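# Straighten a leaning stack of magnet blocks

## Task

Bring the tilted stack of magnet blocks back into line so each block sits squarely on the one below, then release it with the gripper open.

## Robot and tools

Robot: two arms, left_arm and right_arm, each with a two-finger parallel gripper. All positions and orientations use one shared scene frame: origin on the tabletop midway between the arms, +x out across the table, +z up, left_arm on the +y side. The arm names do not tell you which side of a camera image an arm appears on. Bases sit at (-0.013, +0.370, 0) for left_arm and (-0.027, -0.298, 0) for right_arm, both nearly facing +x. The fingers point along the gripper's own +z axis and close along its y axis. The reported end_effector_position is the spot between the finger pads, roughly 1 cm short of the fingertips.

Numbers in a command. A row always has 16 numbers: left_arm x, y, z, qw, qx, qy, qz, opening, then the same eight for right_arm. x, y, z are an absolute target position in metres in the scene frame; qw, qx, qy, qz are an absolute target orientation quaternion, w first, in the scene frame. Opening runs from -1 (closed) to +1 (fully open, 0.094 m). A row may carry 12 extra numbers from 0 to 1, scaling the stiffness of each joint (left_arm's six, then right_arm's six, in Joint positions order); a scale stays until replaced. Even if only one arm should move, fill in both halves; for the idle arm repeat the exact pose and opening from the last result taken before it stopped moving. To keep a gripper's orientation constant, resend the same quaternion each time rather than copying the slightly drifted reported one.

execute_actions(actions): a list of up to 15 actions; each action is a list of up to 15 rows, one row per 1/30 s step, and a short action repeats its final row to fill 15 steps. An empty list only returns the current state and images. Each step the commanded pose is clamped to within 70 mm and 16 degrees of the measured pose, so a distant target needs several actions. An action is rejected for both arms if any target lies more than 0.6 m from that gripper's current position along any of its axes; if the first action is bad or fails this test, nothing in the call runs.

move(target, speed, blocking): target is one 16-number row as above (absolute poses plus openings). Both grippers travel straight-line paths that finish together, lasting 0.5 to 10 s. speed is the path's top speed in m/s, 0.002 to 0.5 (default 0.25); rotation is capped at twice that value in rad/s. The opening is applied when the move begins. Paths ignore obstacles and the other arm. With blocking=false you get a reply after 0.5 s while motion continues; until a result shows it ended, further moves or actions are refused, so use wait or stop.

wait(seconds): 0 to 10 s, holding the last commands; returns early when a running move finishes. stop(): brakes the current move (fingers still complete their motion). zoom_image(camera, region): enlarges [x0, y0, x1, y1] pixels (at most 504 by 504) from the latest image of cam_head_left, cam_head_right (504x504), cam_left_wrist or cam_right_wrist (616x616). read_manual(section): only "licences"; moves nothing. finished_scene(scene): ends the current scene, given its number; irreversible, so call it only once the stack is straight and both grippers have let go.

Reading results. Each result shows a state line per arm with gripper position and quaternion (printed positions can be a bit off, more at long reach), Joint positions (last value is finger opening in metres), grip_measured on the command scale, Hand target lines (where the controller is currently driving each gripper), and camera images with updated calibration if it changed. Action calls also list positions at some steps; HELD next to an arm means part of its command was blocked that step. A move adds a "move:" line: done, off_target, moving, held or fault, plus limits such as paced (pose clipped) or held (some steps blocked; the arm may then speed up sharply), and each gripper's remaining distance. "pose unreachable" means the clearance check altered or blocked that arm's command. FAULT lines report an arm stopping; MOTOR HOT warns at 75 °C, and holding loads for long can cause an over-temperature stop or, at 100 °C, the arm dropping.

Practical notes. Arms tend to land a centimetre or more short, usually low; check and correct. Joint limits (rad): waist -2.618 to 3.054, shoulder 0 to 3.142, elbow 0 to 3.142, wrist pitch and yaw -1.571 to 1.571, wrist roll -2.094 to 2.094. To grip, command an opening below grip_measured (about 0.03 lower is firm). Impacts grow with speed and with how far past the contact the target lies, so approach blocks slowly and do not aim deep into them. Gentle nudges from the side or lifting and re-placing the upper blocks can align the stack. Occasional disturbances may tug a held piece or shove a block. Never let blocks fall or leave the table, never slam or shove hard, and keep the two arms from colliding or pressing on each other. Finish with the gripper open and clear of the stack.

Each tool is called after "Emit:" by a JSON object that holds its "op" and its "data", one argument or row to a line.

## Session

Emit:
{"op": "execute_actions", "data": {
  "actions": []
}}

Scene clock: 0.00 s.
left_arm: end_effector_position=(+0.6044, +0.2698, +0.2622) grip_measured=+1.000 end_effector_quat_wxyz=(+0.316, +0.329, +0.723, +0.519) | right_arm: end_effector_position=(+0.2775, -0.5157, +0.2004) grip_measured=+1.000 end_effector_quat_wxyz=(+0.714, +0.068, +0.691, -0.091)
Joint positions: left_arm=[-0.499  2.324  2.199 -0.336 -0.94   1.069  0.094] | right_arm=[-0.993  1.435  0.345  1.138 -0.716  0.002  0.094]
Joint velocities: left_arm=[-0.002 -0.022 -0.002  0.051  0.007  0.007  0.   ] | right_arm=[ 0.002  0.002  0.007  0.007  0.022 -0.007  0.   ]
Hand target (left_arm): +0.604, +0.270, +0.264; +0.318, +0.325, +0.725, +0.518
Hand target (right_arm): +0.278, -0.517, +0.210; +0.721, +0.060, +0.683, -0.100
Joint stiffness scale: left_arm=[1. 1. 1. 1. 1. 1.] | right_arm=[1. 1. 1. 1. 1. 1.]
camera_calibration (this result's frames):
cam_left_wrist: T_world_to_cam=[[-0.178014, -0.348578, -0.92022, 0.433068], [-0.977699, 0.168548, 0.125287, 0.519499], [0.111429, 0.922001, -0.370808, -0.0948552], [0, 0, 0, 1]] pos_world=[0.595575, 0.150854, 0.298258]
cam_right_wrist: T_world_to_cam=[[-0.173944, -0.979814, -0.0985259, -0.427837], [-0.580333, 0.182826, -0.793592, 0.441032], [0.795586, -0.0808632, -0.60042, -0.0378712], [0, 0, 0, 1]] pos_world=[0.211655, -0.502895, 0.285108]

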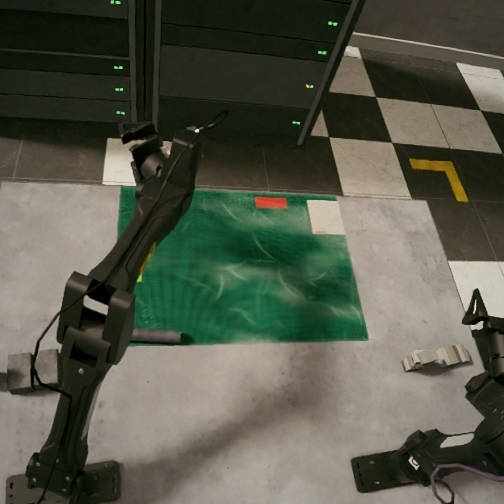

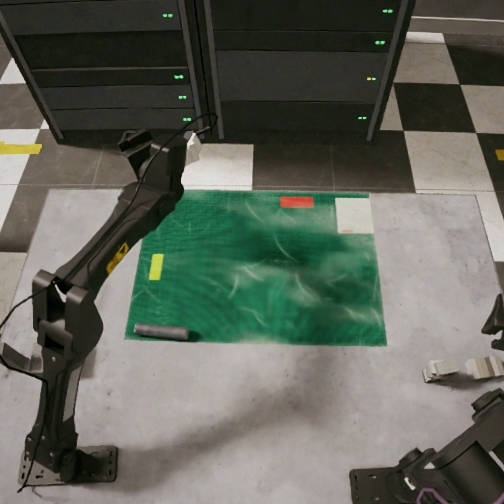

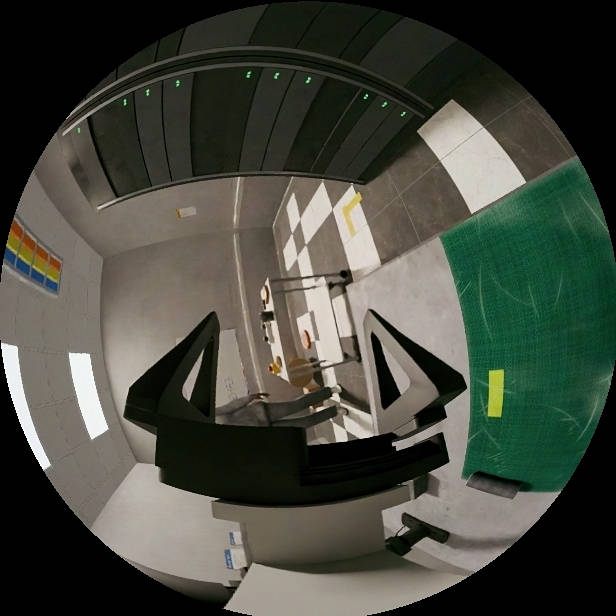

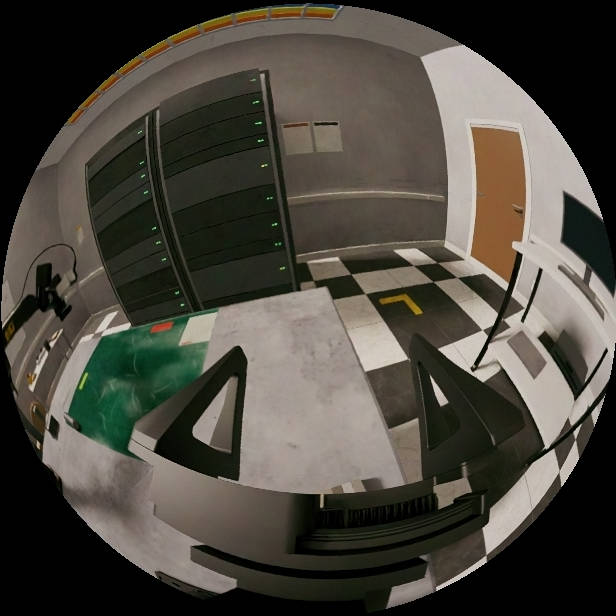

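Emit:
{"op": "zoom_image", "data": {
  "camera": "cam_head_left",
  "region": [380, 320, 504, 400]
}}

Emit:
{"op": "zoom_image", "data": {
  "camera": "cam_head_left",
  "region": [0, 330, 100, 410]
}}

Region (380, 320, 504, 400) of cam_head_left's 504x504 image, scaled by 4.065, with more detail than that image has; it fills the top 325 rows of this view, and the rest is white.

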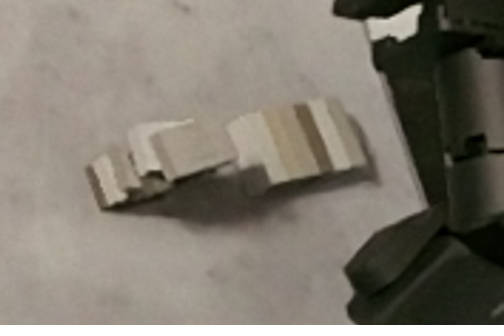

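Region (0, 330, 100, 410) of cam_head_left's 504x504 image, scaled by 5.040, with more detail than that image has; it fills the top 403 rows of this view, and the rest is white.

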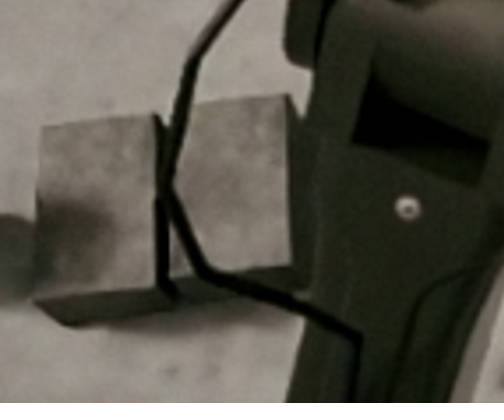

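Emit:
{"op": "move", "data": {
  "target": [0.6044,0.2698,0.2622,0.316,0.329,0.723,0.519,1,0.21,-0.40,0.17,0,0,1,0,1],
  "speed": 0.2
}}

Scene clock: 19.53 s.
left_arm: end_effector_position=(+0.6044, +0.2698, +0.2622) grip_measured=+1.000 end_effector_quat_wxyz=(+0.315, +0.330, +0.723, +0.519) | right_arm: end_effector_position=(+0.1985, -0.3988, +0.1666) grip_measured=+1.000 end_effector_quat_wxyz=(-0.018, -0.013, +1.000, +0.003)
Joint positions: left_arm=[-0.499  2.324  2.199 -0.336 -0.94   1.072  0.094] | right_arm=[-0.47   1.519  1.408 -1.496  0.009 -0.445  0.094]
Joint velocities: left_arm=[ 0.002  0.002 -0.012 -0.081  0.007  0.007  0.   ] | right_arm=[ 0.007 -0.007  0.002  0.022  0.022 -0.066  0.   ]
Hand target (left_arm): +0.604, +0.270, +0.262; +0.316, +0.329, +0.723, +0.519
Hand target (right_arm): +0.205, -0.400, +0.174; -0.007, -0.016, +1.000, -0.005
Off the commanded pose (left_arm): 0.000 m, 0 deg.
Off the commanded pose (right_arm): 0.012 m, 3 deg.
Joint stiffness scale: left_arm=[1. 1. 1. 1. 1. 1.] | right_arm=[1. 1. 1. 1. 1. 1.]
move: off_target (right_arm)
camera_calibration (this result's frames):
cam_left_wrist: T_world_to_cam=[[-0.179816, -0.346193, -0.92077, 0.433658], [-0.977354, 0.169024, 0.127317, 0.51863], [0.111556, 0.922812, -0.368746, -0.0956913], [0, 0, 0, 1]] pos_world=[0.595539, 0.150774, 0.297983]
cam_right_wrist: T_world_to_cam=[[-0.10462, -0.993352, -0.0480258, -0.35793], [-0.747669, 0.046718, 0.662426, 0.0833764], [-0.655779, 0.10521, -0.747586, 0.401], [0, 0, 0, 1]] pos_world=[0.287858, -0.401635, 0.227361]

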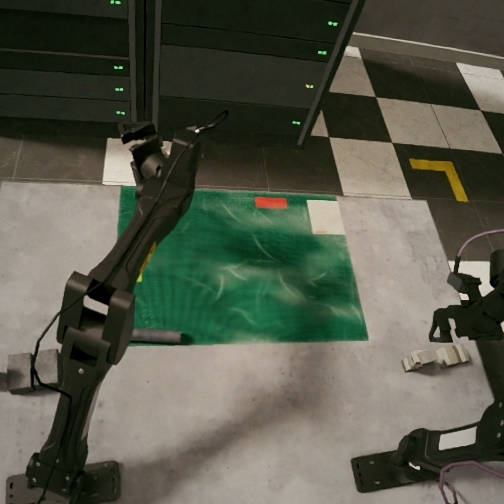

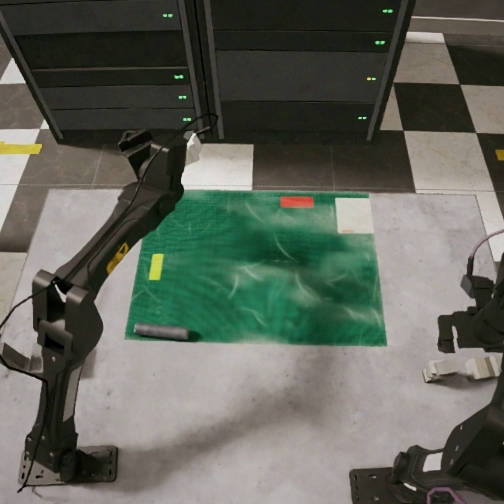

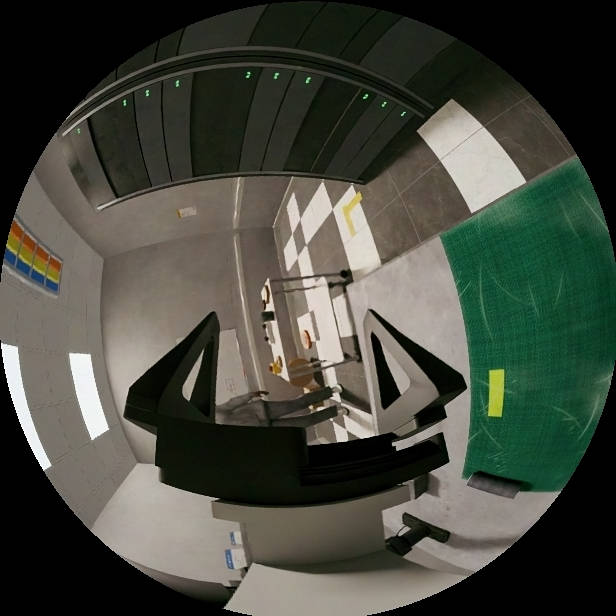

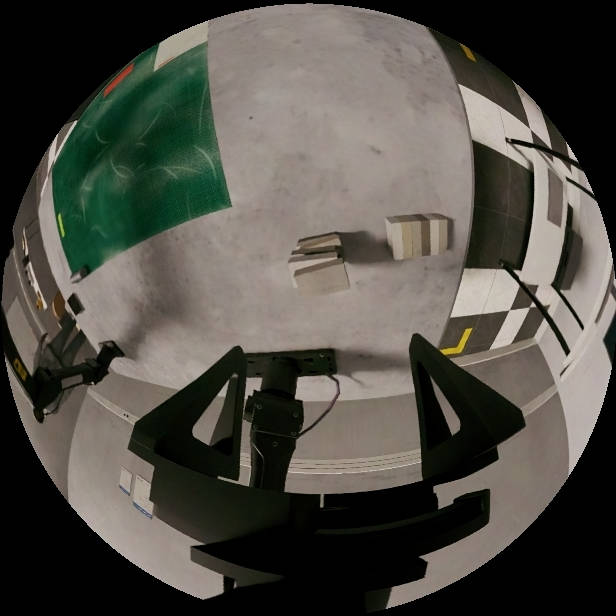

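Emit:
{"op": "zoom_image", "data": {
  "camera": "cam_right_wrist",
  "region": [260, 200, 470, 310]
}}

Region (260, 200, 470, 310) of cam_right_wrist's 616x616 image, scaled by 2.400, with more detail than that image has; it fills the top 264 rows of this view, and the rest is white.

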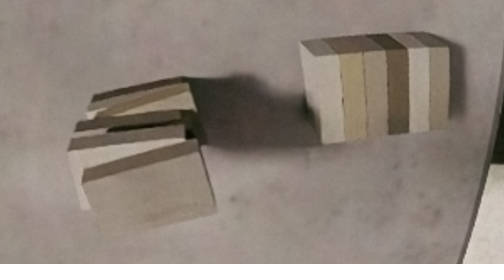

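Emit:
{"op": "zoom_image", "data": {
  "camera": "cam_right_wrist",
  "region": [280, 225, 360, 305]
}}

Region (280, 225, 360, 305) of cam_right_wrist's 616x616 image, scaled by 6.300, with more detail than that image has.

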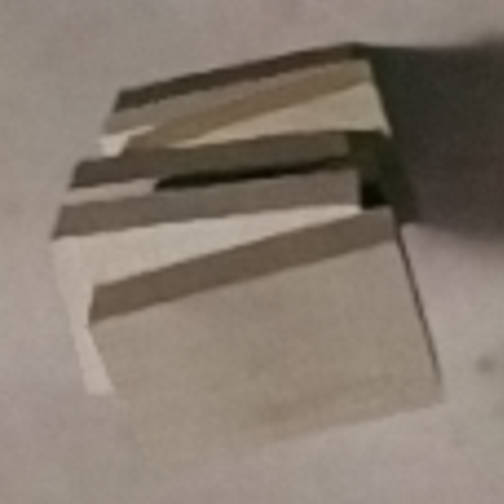

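Emit:
{"op": "move", "data": {
  "target": [0.6044,0.2698,0.2622,0.316,0.329,0.723,0.519,1,0.19,-0.392,0.10,0,-0.0872,0.9962,0,1],
  "speed": 0.1
}}

Scene clock: 65.93 s.
left_arm: end_effector_position=(+0.6044, +0.2698, +0.2622) grip_measured=+1.000 end_effector_quat_wxyz=(+0.315, +0.330, +0.723, +0.519) | right_arm: end_effector_position=(+0.1845, -0.3926, +0.0940) grip_measured=+1.000 end_effector_quat_wxyz=(-0.021, -0.081, +0.996, +0.006)
Joint positions: left_arm=[-0.499  2.324  2.199 -0.336 -0.94   1.072  0.094] | right_arm=[-0.47   1.471  1.075 -1.219  0.009 -0.581  0.094]
Joint velocities: left_arm=[ 0.017 -0.012  0.007  0.037 -0.022  0.022  0.   ] | right_arm=[ 0.012  0.017  0.002  0.066 -0.022  0.022  0.   ]
Hand target (left_arm): +0.604, +0.270, +0.262; +0.316, +0.329, +0.723, +0.519
Hand target (right_arm): +0.189, -0.392, +0.100; -0.000, -0.087, +0.996, -0.000
Off the commanded pose (left_arm): 0.000 m, 0 deg.
Off the commanded pose (right_arm): 0.008 m, 3 deg.
Joint stiffness scale: left_arm=[1. 1. 1. 1. 1. 1.] | right_arm=[1. 1. 1. 1. 1. 1.]
move: off_target (right_arm)
camera_calibration (this result's frames):
cam_left_wrist: T_world_to_cam=[[-0.180041, -0.345895, -0.920838, 0.433732], [-0.977311, 0.169083, 0.12757, 0.518521], [0.111572, 0.922913, -0.368488, -0.0957959], [0, 0, 0, 1]] pos_world=[0.595534, 0.150764, 0.297949]
cam_right_wrist: T_world_to_cam=[[0.0307742, -0.997959, -0.055956, -0.382785], [-0.742713, -0.060296, 0.66689, 0.0773125], [-0.668903, 0.0210362, -0.743052, 0.305789], [0, 0, 0, 1]] pos_world=[0.273744, -0.383775, 0.154239]

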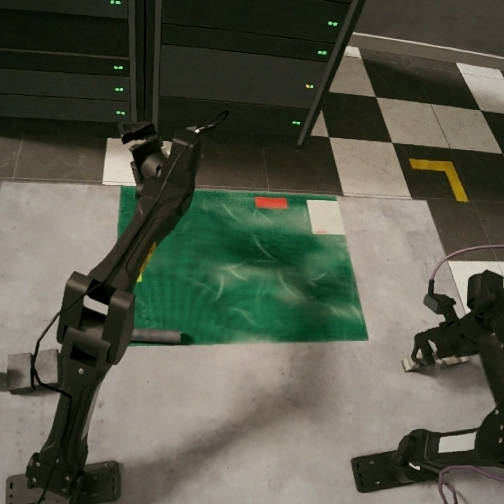

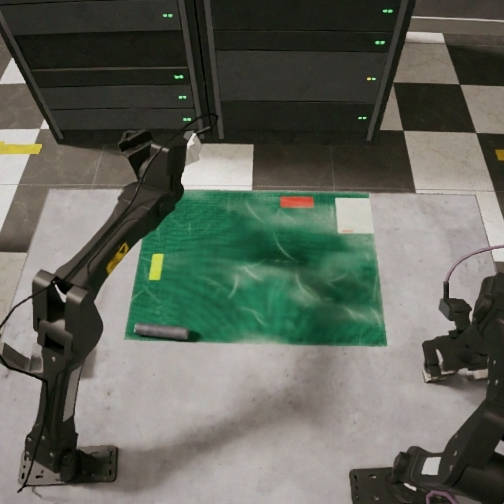

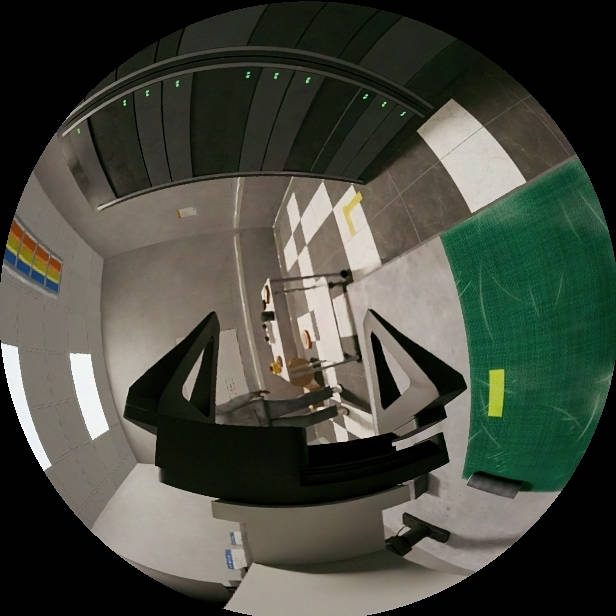

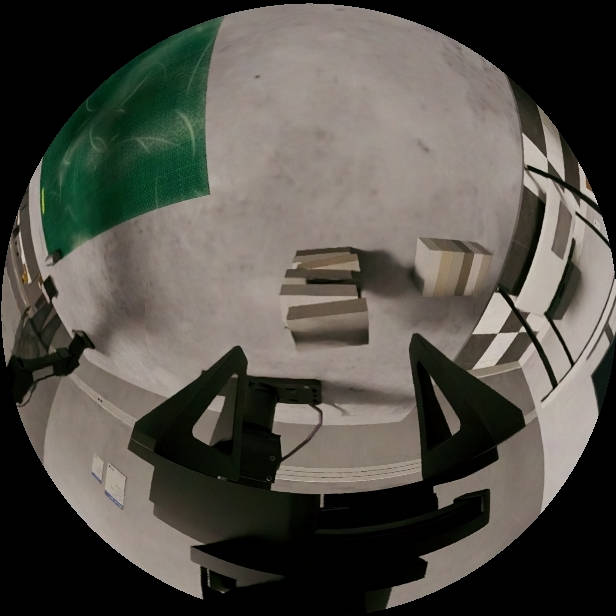

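Emit:
{"op": "zoom_image", "data": {
  "camera": "cam_right_wrist",
  "region": [260, 235, 400, 355]
}}

Region (260, 235, 400, 355) of cam_right_wrist's 616x616 image, scaled by 3.600, with more detail than that image has; it fills the top 432 rows of this view, and the rest is white.

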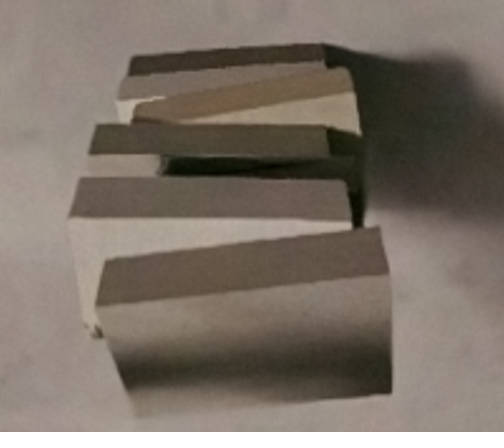

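Emit:
{"op": "move", "data": {
  "target": [0.6044,0.2698,0.2622,0.316,0.329,0.723,0.519,1,0.19,-0.392,0.03,0,-0.0872,0.9962,0,1],
  "speed": 0.05
}}

Scene clock: 96.37 s.
left_arm: end_effector_position=(+0.6044, +0.2698, +0.2622) grip_measured=+1.000 end_effector_quat_wxyz=(+0.315, +0.330, +0.723, +0.519) | right_arm: end_effector_position=(+0.1856, -0.3931, +0.0316) grip_measured=+1.000 end_effector_quat_wxyz=(-0.006, -0.082, +0.997, -0.002)
Joint positions: left_arm=[-0.499  2.324  2.199 -0.336 -0.94   1.073  0.094] | right_arm=[-0.47   1.513  0.856 -0.923  0.009 -0.582  0.094]
Joint velocities: left_arm=[ 0.002 -0.022 -0.002 -0.022  0.037 -0.051  0.   ] | right_arm=[-0.007 -0.002  0.017 -0.007 -0.051 -0.051  0.   ]
Hand target (left_arm): +0.604, +0.270, +0.262; +0.316, +0.329, +0.723, +0.519
Hand target (right_arm): +0.189, -0.391, +0.030; -0.000, -0.087, +0.996, -0.000
Off the commanded pose (left_arm): 0.000 m, 0 deg.
Off the commanded pose (right_arm): 0.005 m, 1 deg.
Joint stiffness scale: left_arm=[1. 1. 1. 1. 1. 1.] | right_arm=[1. 1. 1. 1. 1. 1.]
move: done
camera_calibration (this result's frames):
cam_left_wrist: T_world_to_cam=[[-0.180492, -0.345298, -0.920974, 0.433878], [-0.977224, 0.169201, 0.128078, 0.518304], [0.111604, 0.923115, -0.367973, -0.0960052], [0, 0, 0, 1]] pos_world=[0.595525, 0.150744, 0.29788]
cam_right_wrist: T_world_to_cam=[[0.0330718, -0.998616, -0.0408825, -0.387967], [-0.76346, -0.05164, 0.643787, 0.12771], [-0.645008, 0.00992096, -0.764112, 0.252037], [0, 0, 0, 1]] pos_world=[0.272898, -0.383336, 0.0945049]

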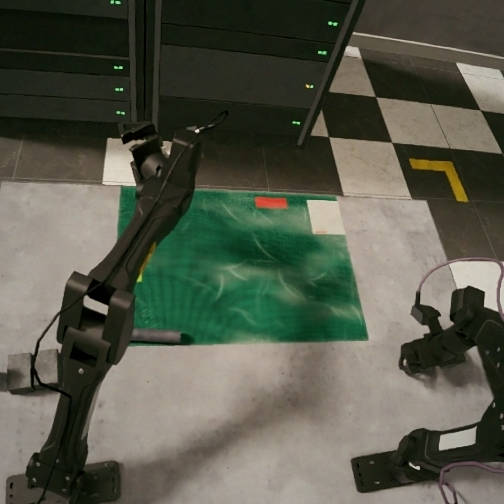

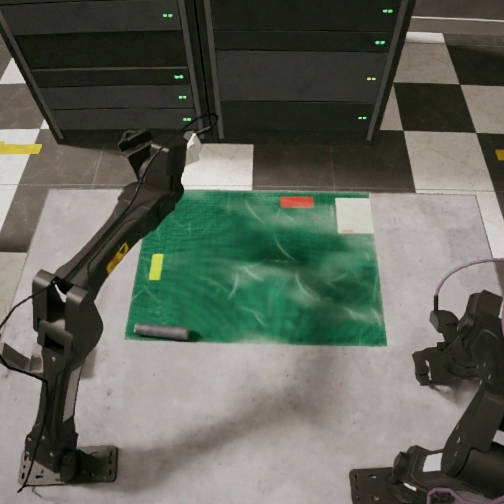

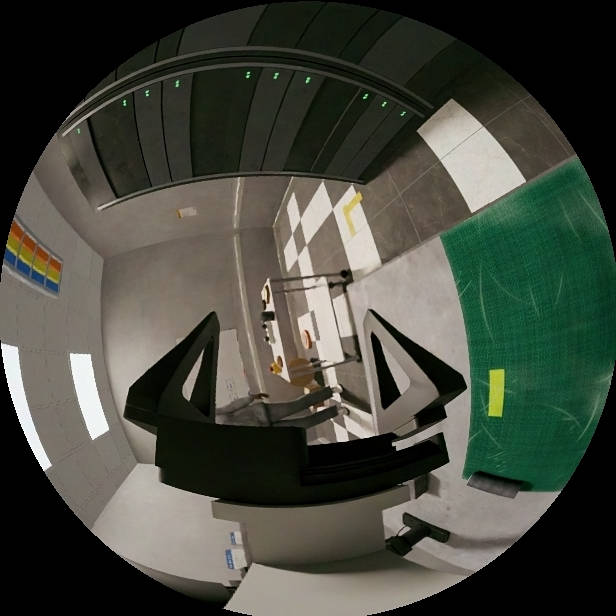

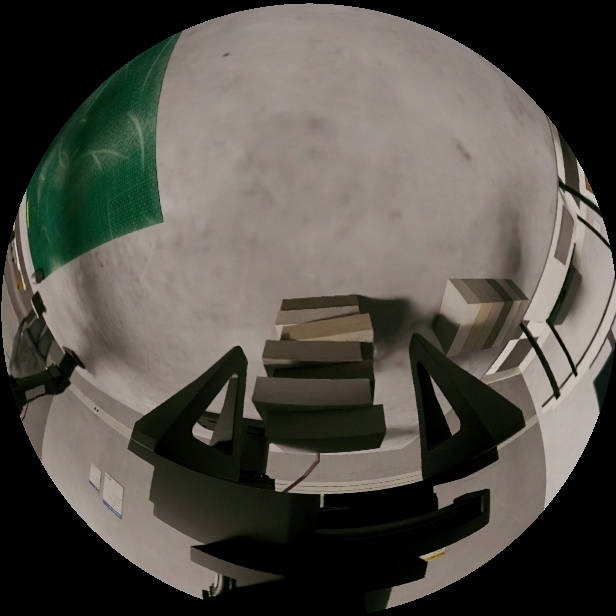

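Emit:
{"op": "zoom_image", "data": {
  "camera": "cam_right_wrist",
  "region": [220, 280, 440, 470]
}}

Region (220, 280, 440, 470) of cam_right_wrist's 616x616 image, scaled by 2.291, with more detail than that image has; it fills the top 435 rows of this view, and the rest is white.

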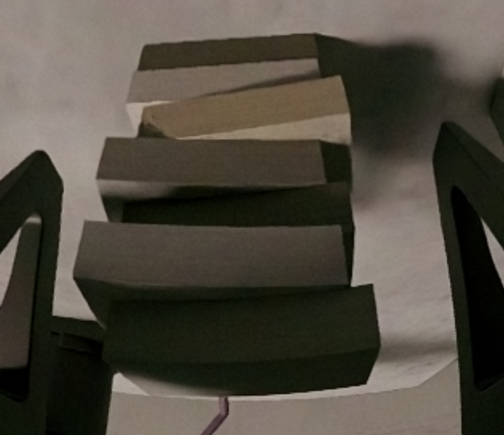

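Emit:
{"op": "move", "data": {
  "target": [0.6044,0.2698,0.2622,0.316,0.329,0.723,0.519,1,0.19,-0.392,0.045,0,-0.0872,0.9962,0,1],
  "speed": 0.03
}}

Scene clock: 104.43 s.
left_arm: end_effector_position=(+0.6044, +0.2698, +0.2622) grip_measured=+1.000 end_effector_quat_wxyz=(+0.315, +0.330, +0.723, +0.519) | right_arm: end_effector_position=(+0.1805, -0.3909, +0.0351) grip_measured=+1.000 end_effector_quat_wxyz=(-0.018, -0.082, +0.996, +0.005)
Joint positions: left_arm=[-0.499  2.324  2.199 -0.336 -0.94   1.074  0.094] | right_arm=[-0.47   1.513  0.87  -0.965  0.009 -0.582  0.094]
Joint velocities: left_arm=[-0.012 -0.022  0.007 -0.037  0.007 -0.037  0.   ] | right_arm=[ 0.007 -0.007  0.002 -0.051 -0.081  0.007  0.   ]
Hand target (left_arm): +0.604, +0.270, +0.262; +0.316, +0.329, +0.723, +0.519
Hand target (right_arm): +0.190, -0.392, +0.045; +0.000, -0.087, +0.996, -0.000
Off the commanded pose (left_arm): 0.000 m, 0 deg.
Off the commanded pose (right_arm): 0.014 m, 2 deg.
Joint stiffness scale: left_arm=[1. 1. 1. 1. 1. 1.] | right_arm=[1. 1. 1. 1. 1. 1.]
move: off_target (right_arm)
camera_calibration (this result's frames):
cam_left_wrist: T_world_to_cam=[[-0.180717, -0.344999, -0.921041, 0.433952], [-0.977181, 0.16926, 0.128331, 0.518195], [0.111621, 0.923215, -0.367715, -0.0961099], [0, 0, 0, 1]] pos_world=[0.595521, 0.150734, 0.297846]
cam_right_wrist: T_world_to_cam=[[0.0322393, -0.998064, -0.0531856, -0.384589], [-0.746589, -0.0594267, 0.662626, 0.114965], [-0.664504, 0.0183452, -0.74706, 0.25755], [0, 0, 0, 1]] pos_world=[0.269373, -0.381737, 0.0957715]

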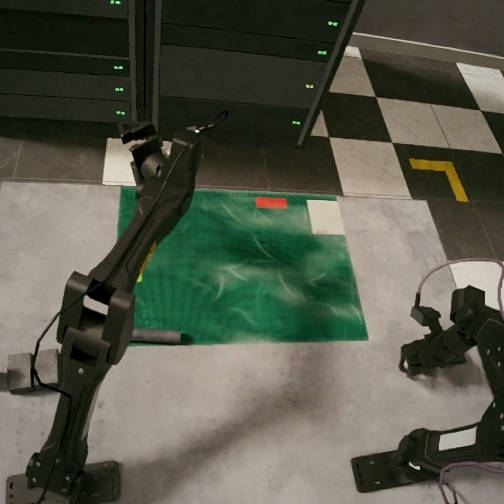

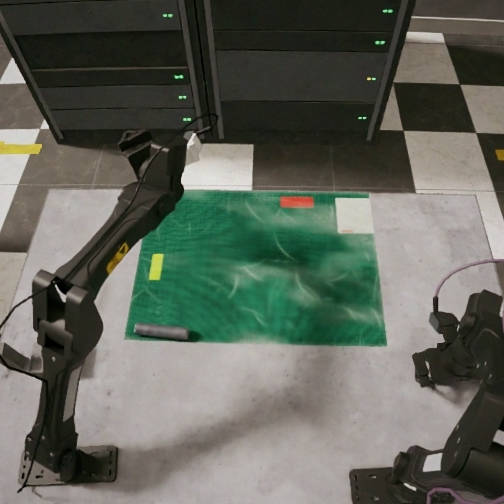

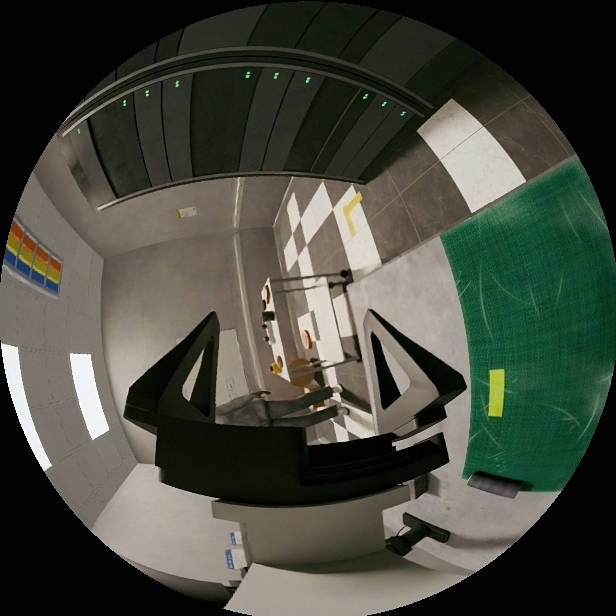

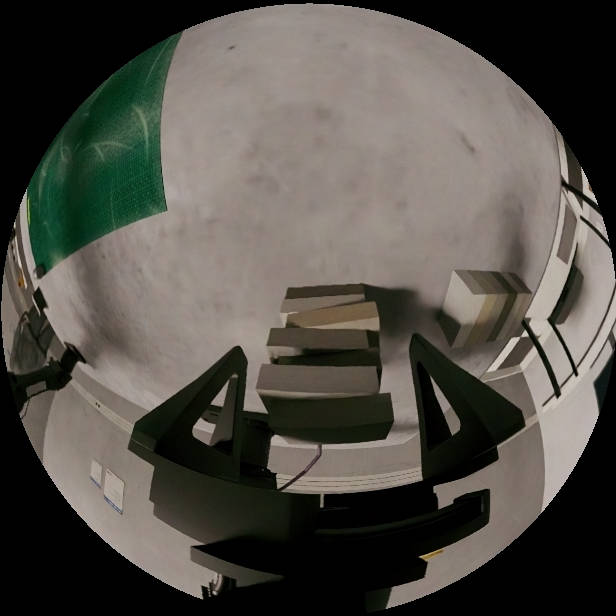

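Emit:
{"op": "move", "data": {
  "target": [0.6044,0.2698,0.2622,0.316,0.329,0.723,0.519,1,0.192,-0.392,0.09,0,-0.0872,0.9962,0,1],
  "speed": 0.08
}}

Emit:
{"op": "move", "data": {
  "target": [0.6044,0.2698,0.2622,0.316,0.329,0.723,0.519,1,0.192,-0.392,0.035,0,-0.0872,0.9962,0,1],
  "speed": 0.05
}}

Scene clock: 108.77 s.
left_arm: end_effector_position=(+0.6044, +0.2698, +0.2622) grip_measured=+1.000 end_effector_quat_wxyz=(+0.315, +0.331, +0.722, +0.519) | right_arm: end_effector_position=(+0.1842, -0.3925, +0.0775) grip_measured=+1.000 end_effector_quat_wxyz=(-0.023, -0.082, +0.996, +0.007)
Joint positions: left_arm=[-0.499  2.324  2.199 -0.336 -0.94   1.074  0.094] | right_arm=[-0.47   1.485  1.021 -1.153  0.009 -0.582  0.094]
Joint velocities: left_arm=[ 0.012 -0.012  0.002  0.037 -0.022 -0.037  0.   ] | right_arm=[-0.002 -0.007 -0.012  0.007  0.037 -0.007  0.   ]
Hand target (left_arm): +0.604, +0.270, +0.262; +0.316, +0.329, +0.723, +0.519
Hand target (right_arm): +0.193, -0.392, +0.089; -0.000, -0.087, +0.996, -0.000
Off the commanded pose (left_arm): 0.000 m, 0 deg.
Off the commanded pose (right_arm): 0.015 m, 3 deg.
Joint stiffness scale: left_arm=[1. 1. 1. 1. 1. 1.] | right_arm=[1. 1. 1. 1. 1. 1.]
move: off_target (right_arm)
camera_calibration (this result's frames):
cam_left_wrist: T_world_to_cam=[[-0.180942, -0.344701, -0.921109, 0.434025], [-0.977137, 0.169318, 0.128585, 0.518087], [0.111637, 0.923316, -0.367457, -0.0962146], [0, 0, 0, 1]] pos_world=[0.595516, 0.150724, 0.297811]
cam_right_wrist: T_world_to_cam=[[0.0317577, -0.99785, -0.0573314, -0.383615], [-0.740788, -0.0620064, 0.668871, 0.0869653], [-0.670988, 0.0212286, -0.741164, 0.293637], [0, 0, 0, 1]] pos_world=[0.273632, -0.383631, 0.137471]

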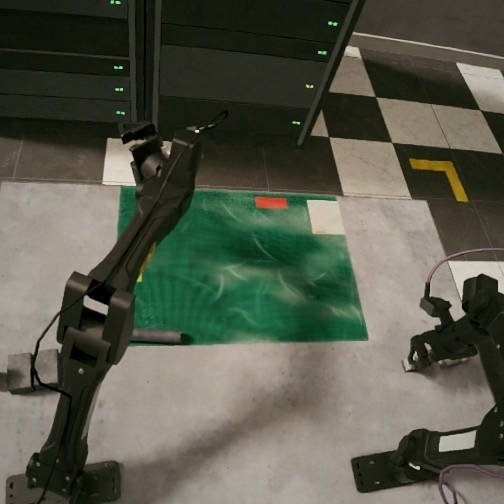

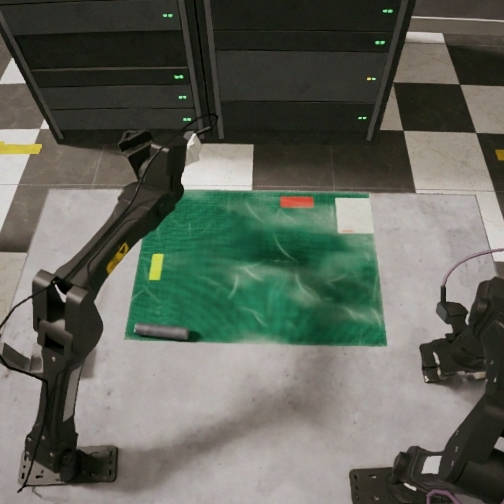

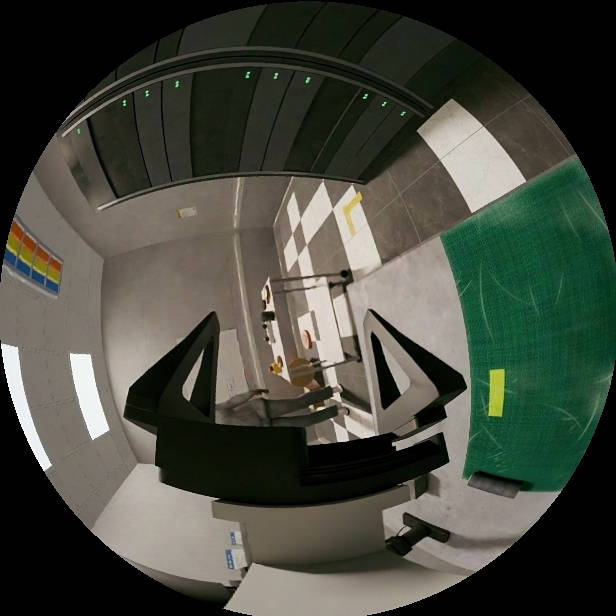

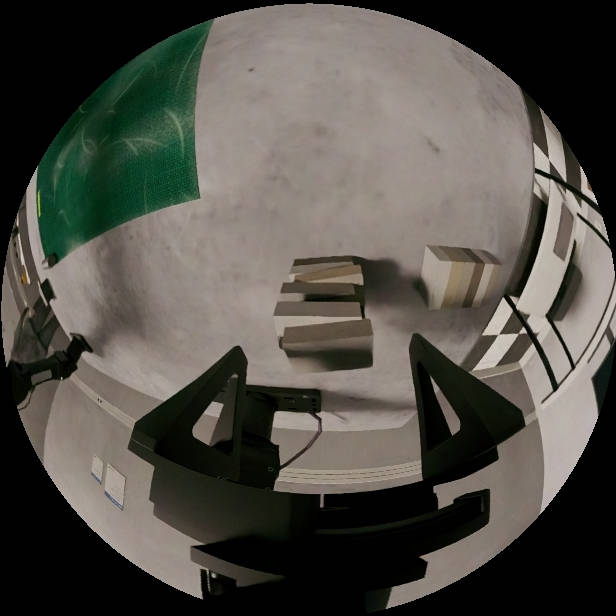

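Scene clock: 110.13 s.
left_arm: end_effector_position=(+0.6044, +0.2698, +0.2622) grip_measured=+1.000 end_effector_quat_wxyz=(+0.314, +0.331, +0.722, +0.519) | right_arm: end_effector_position=(+0.1877, -0.3941, +0.0366) grip_measured=+1.000 end_effector_quat_wxyz=(-0.006, -0.082, +0.997, -0.002)
Joint positions: left_arm=[-0.499  2.324  2.199 -0.336 -0.94   1.075  0.094] | right_arm=[-0.47   1.514  0.878 -0.943  0.009 -0.582  0.094]
Joint velocities: left_arm=[-0.007 -0.017 -0.002 -0.037 -0.066  0.007  0.   ] | right_arm=[ 0.007 -0.007  0.007 -0.022  0.007  0.022  0.   ]
Hand target (left_arm): +0.604, +0.270, +0.262; +0.316, +0.329, +0.723, +0.519
Hand target (right_arm): +0.191, -0.392, +0.035; -0.000, -0.087, +0.996, -0.001
Off the commanded pose (left_arm): 0.000 m, 0 deg.
Off the commanded pose (right_arm): 0.005 m, 1 deg.
Joint stiffness scale: left_arm=[1. 1. 1. 1. 1. 1.] | right_arm=[1. 1. 1. 1. 1. 1.]
move: done
camera_calibration (this result's frames):
cam_left_wrist: T_world_to_cam=[[-0.181392, -0.344104, -0.921243, 0.434171], [-0.97705, 0.169436, 0.129093, 0.517869], [0.11167, 0.923517, -0.366941, -0.0964241], [0, 0, 0, 1]] pos_world=[0.595507, 0.150704, 0.297742]
cam_right_wrist: T_world_to_cam=[[0.0334668, -0.99861, -0.0407206, -0.388855], [-0.763664, -0.0518344, 0.64353, 0.126064], [-0.644746, 0.0095599, -0.764337, 0.257019], [0, 0, 0, 1]] pos_world=[0.274996, -0.384237, 0.0994887]

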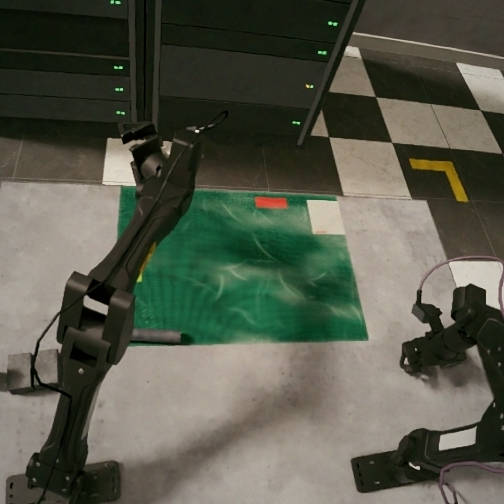

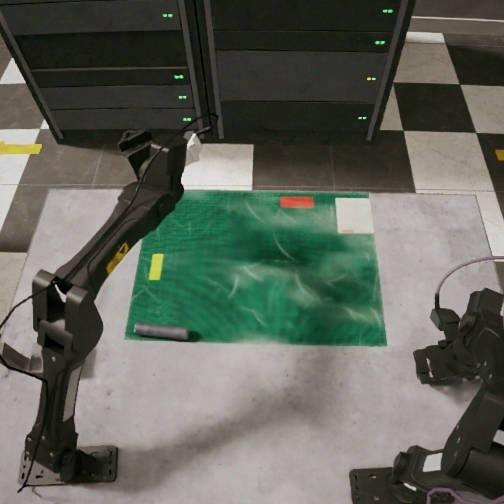

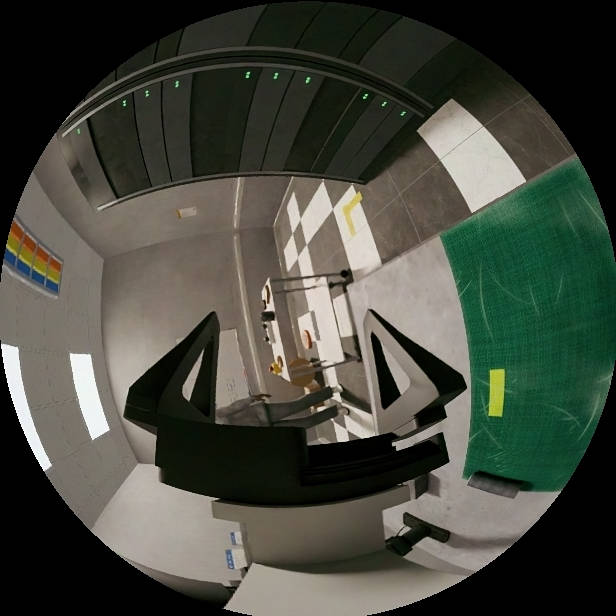

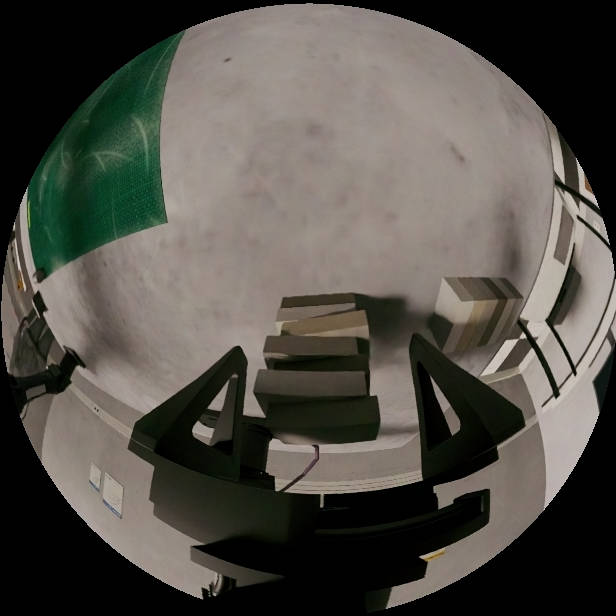

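Emit:
{"op": "execute_actions", "data": {
  "actions": [
    [[0.6044,0.2698,0.2622,0.316,0.329,0.723,0.519,1,0.192,-0.392,0.035,0,-0.0872,0.9962,0,0.3]],
    [[0.6044,0.2698,0.2622,0.316,0.329,0.723,0.519,1,0.192,-0.392,0.035,0,-0.0872,0.9962,0,-0.5]],
    [[0.6044,0.2698,0.2622,0.316,0.329,0.723,0.519,1,0.192,-0.392,0.035,0,-0.0872,0.9962,0,-0.5]]
  ]
}}

Scene clock: 114.57 s.
left_arm: end_effector_position=(+0.6044, +0.2698, +0.2622) grip_measured=+1.000 end_effector_quat_wxyz=(+0.314, +0.331, +0.722, +0.519) | right_arm: end_effector_position=(+0.1880, -0.3942, +0.0362) grip_measured=-0.092 end_effector_quat_wxyz=(-0.005, -0.082, +0.997, -0.003)
Joint positions: left_arm=[-0.499  2.324  2.199 -0.336 -0.94   1.075  0.094] | right_arm=[-0.47   1.514  0.877 -0.941  0.01  -0.583  0.043]
Joint velocities: left_arm=[-0.002 -0.007 -0.022 -0.007  0.037  0.007  0.   ] | right_arm=[ 0.002 -0.027 -0.002  0.022  0.037 -0.125 -0.   ]
Hand target (left_arm): +0.604, +0.270, +0.262; +0.316, +0.329, +0.723, +0.519
Hand target (right_arm): +0.192, -0.392, +0.035; +0.000, -0.087, +0.996, -0.000
Off the commanded pose (left_arm): 0.000 m, 0 deg.
Off the commanded pose (right_arm): 0.005 m, 1 deg.
Joint stiffness scale: left_arm=[1. 1. 1. 1. 1. 1.] | right_arm=[1. 1. 1. 1. 1. 1.]
Step readings (end_effector_position; steps 1 to 15: 1st action; 16 to 30: 2nd action; 31 to 45: 3rd action):
0: left_arm (+0.6044, +0.2698, +0.2622) | right_arm (+0.1880, -0.3942, +0.0366)
1: left_arm (+0.6044, +0.2698, +0.2622) | right_arm (+0.1880, -0.3942, +0.0366)
2: left_arm (+0.6044, +0.2698, +0.2622) | right_arm (+0.1880, -0.3942, +0.0366)
4: left_arm (+0.6044, +0.2698, +0.2622) | right_arm (+0.1880, -0.3942, +0.0366)
8: left_arm (+0.6044, +0.2698, +0.2622) | right_arm (+0.1881, -0.3942, +0.0366)
15: left_arm (+0.6044, +0.2698, +0.2622) | right_arm (+0.1881, -0.3942, +0.0366)
16: left_arm (+0.6044, +0.2698, +0.2622) | right_arm (+0.1879, -0.3935, +0.0366)
17: left_arm (+0.6044, +0.2698, +0.2622) | right_arm (+0.1875, -0.3940, +0.0364)
19: left_arm (+0.6044, +0.2698, +0.2622) | right_arm (+0.1879, -0.3942, +0.0362)
23: left_arm (+0.6044, +0.2698, +0.2622) | right_arm (+0.1880, -0.3942, +0.0362)
30: left_arm (+0.6044, +0.2698, +0.2622) | right_arm (+0.1880, -0.3942, +0.0362)
31: left_arm (+0.6044, +0.2698, +0.2622) | right_arm (+0.1880, -0.3942, +0.0362)
32: left_arm (+0.6044, +0.2698, +0.2622) | right_arm (+0.1880, -0.3942, +0.0362)
34: left_arm (+0.6044, +0.2698, +0.2622) | right_arm (+0.1880, -0.3942, +0.0362)
38: left_arm (+0.6044, +0.2698, +0.2622) | right_arm (+0.1880, -0.3942, +0.0362)
45: end_effector_position above
camera_calibration (this result's frames):
cam_left_wrist: T_world_to_cam=[[-0.181392, -0.344104, -0.921243, 0.434171], [-0.97705, 0.169436, 0.129093, 0.517869], [0.11167, 0.923517, -0.366941, -0.0964241], [0, 0, 0, 1]] pos_world=[0.595507, 0.150704, 0.297742]
cam_right_wrist: T_world_to_cam=[[0.0342675, -0.998617, -0.0398824, -0.38918], [-0.764196, -0.051899, 0.642893, 0.12662], [-0.644074, 0.00844762, -0.764917, 0.256416], [0, 0, 0, 1]] pos_world=[0.27525, -0.384237, 0.0992128]

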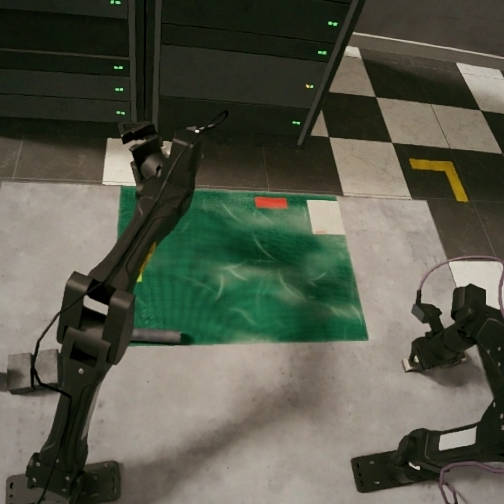

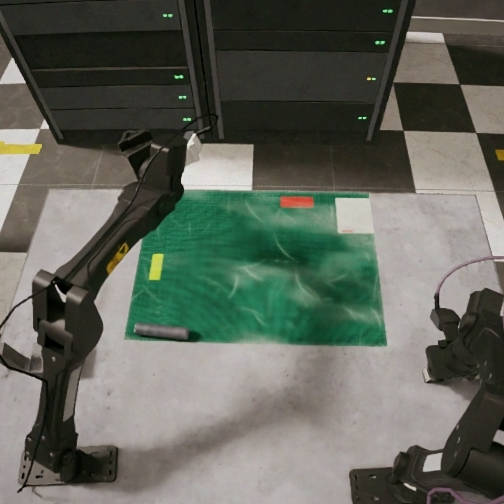

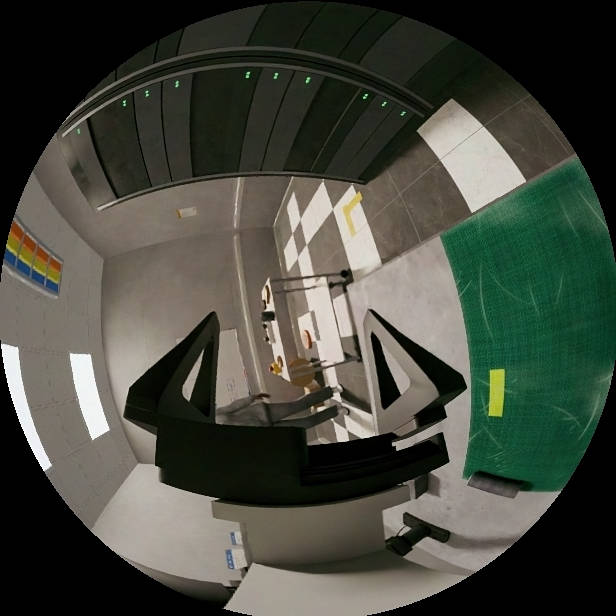

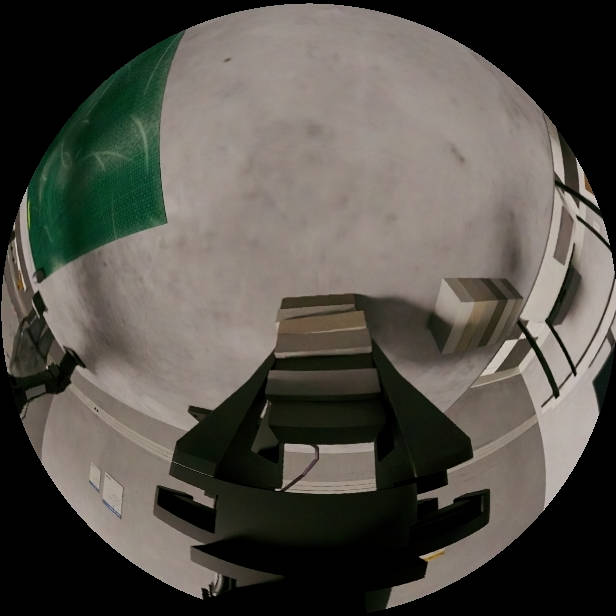

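Emit:
{"op": "zoom_image", "data": {
  "camera": "cam_right_wrist",
  "region": [240, 280, 420, 450]
}}

Region (240, 280, 420, 450) of cam_right_wrist's 616x616 image, scaled by 2.800, with more detail than that image has.

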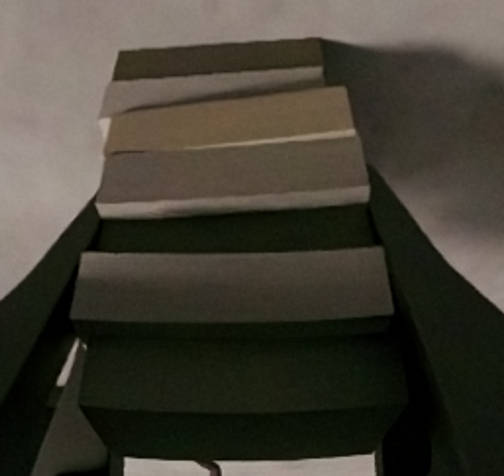

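Emit:
{"op": "move", "data": {
  "target": [0.6044,0.2698,0.2622,0.316,0.329,0.723,0.519,1,0.192,-0.392,0.10,0,-0.0872,0.9962,0,-0.5],
  "speed": 0.05
}}

Scene clock: 147.30 s.
left_arm: end_effector_position=(+0.6044, +0.2698, +0.2622) grip_measured=+1.000 end_effector_quat_wxyz=(+0.314, +0.331, +0.722, +0.520) | right_arm: end_effector_position=(+0.1807, -0.3909, +0.0806) grip_measured=-0.092 end_effector_quat_wxyz=(-0.034, -0.082, +0.996, +0.013)
Joint positions: left_arm=[-0.499  2.324  2.199 -0.336 -0.94   1.075  0.094] | right_arm=[-0.47   1.493  1.039 -1.19   0.01  -0.583  0.043]
Joint velocities: left_arm=[ 0.002  0.007 -0.002  0.007 -0.022 -0.125  0.   ] | right_arm=[-0.027  0.012 -0.007  0.007 -0.037  0.066 -0.   ]
Hand target (left_arm): +0.604, +0.270, +0.262; +0.316, +0.329, +0.723, +0.519
Hand target (right_arm): +0.192, -0.392, +0.099; +0.000, -0.087, +0.996, -0.000
Off the commanded pose (left_arm): 0.000 m, 0 deg.
Off the commanded pose (right_arm): 0.022 m, 4 deg.
Joint stiffness scale: left_arm=[1. 1. 1. 1. 1. 1.] | right_arm=[1. 1. 1. 1. 1. 1.]
move: off_target (right_arm)
camera_calibration (this result's frames):
cam_left_wrist: T_world_to_cam=[[-0.181617, -0.343805, -0.921311, 0.434244], [-0.977006, 0.169494, 0.129347, 0.517761], [0.111687, 0.923618, -0.366683, -0.0965289], [0, 0, 0, 1]] pos_world=[0.595503, 0.150694, 0.297708]
cam_right_wrist: T_world_to_cam=[[0.0310189, -0.997174, -0.0684303, -0.38045], [-0.724341, -0.0696026, 0.68592, 0.0750641], [-0.688744, 0.0282904, -0.724452, 0.298164], [0, 0, 0, 1]] pos_world=[0.271532, -0.382585, 0.138483]

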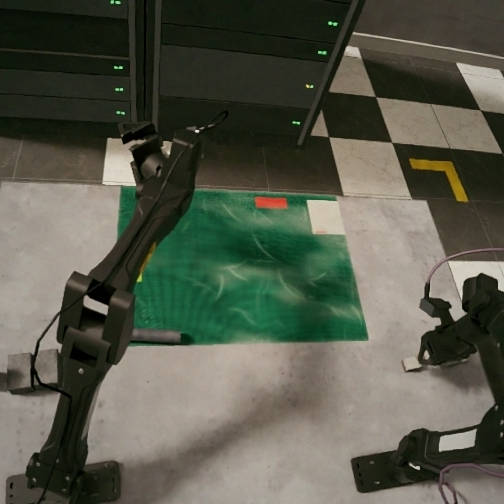

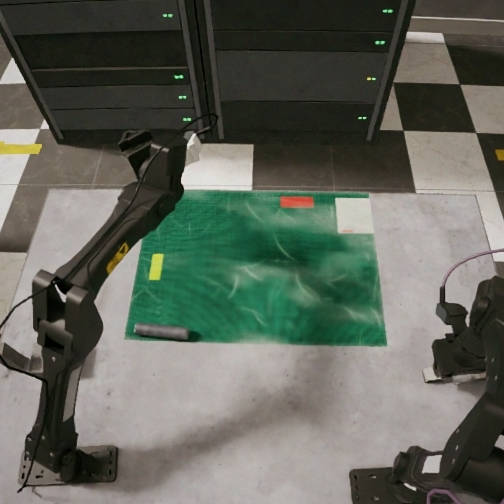

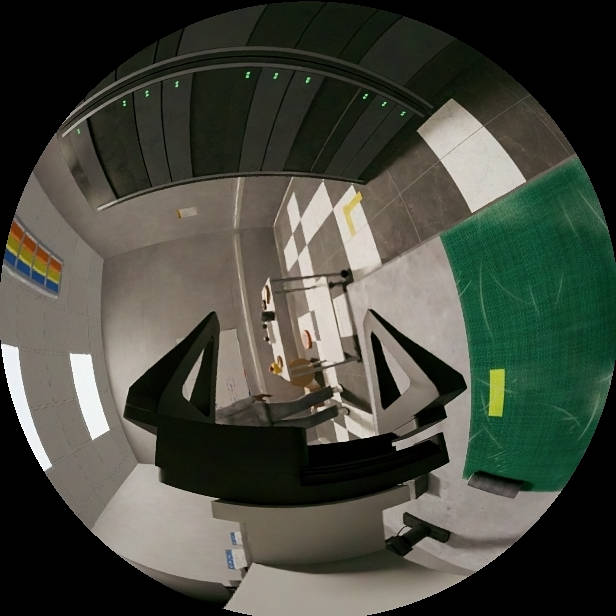

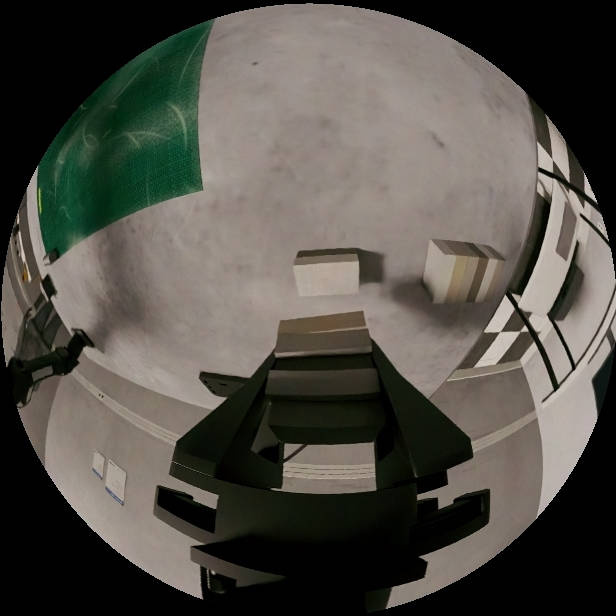

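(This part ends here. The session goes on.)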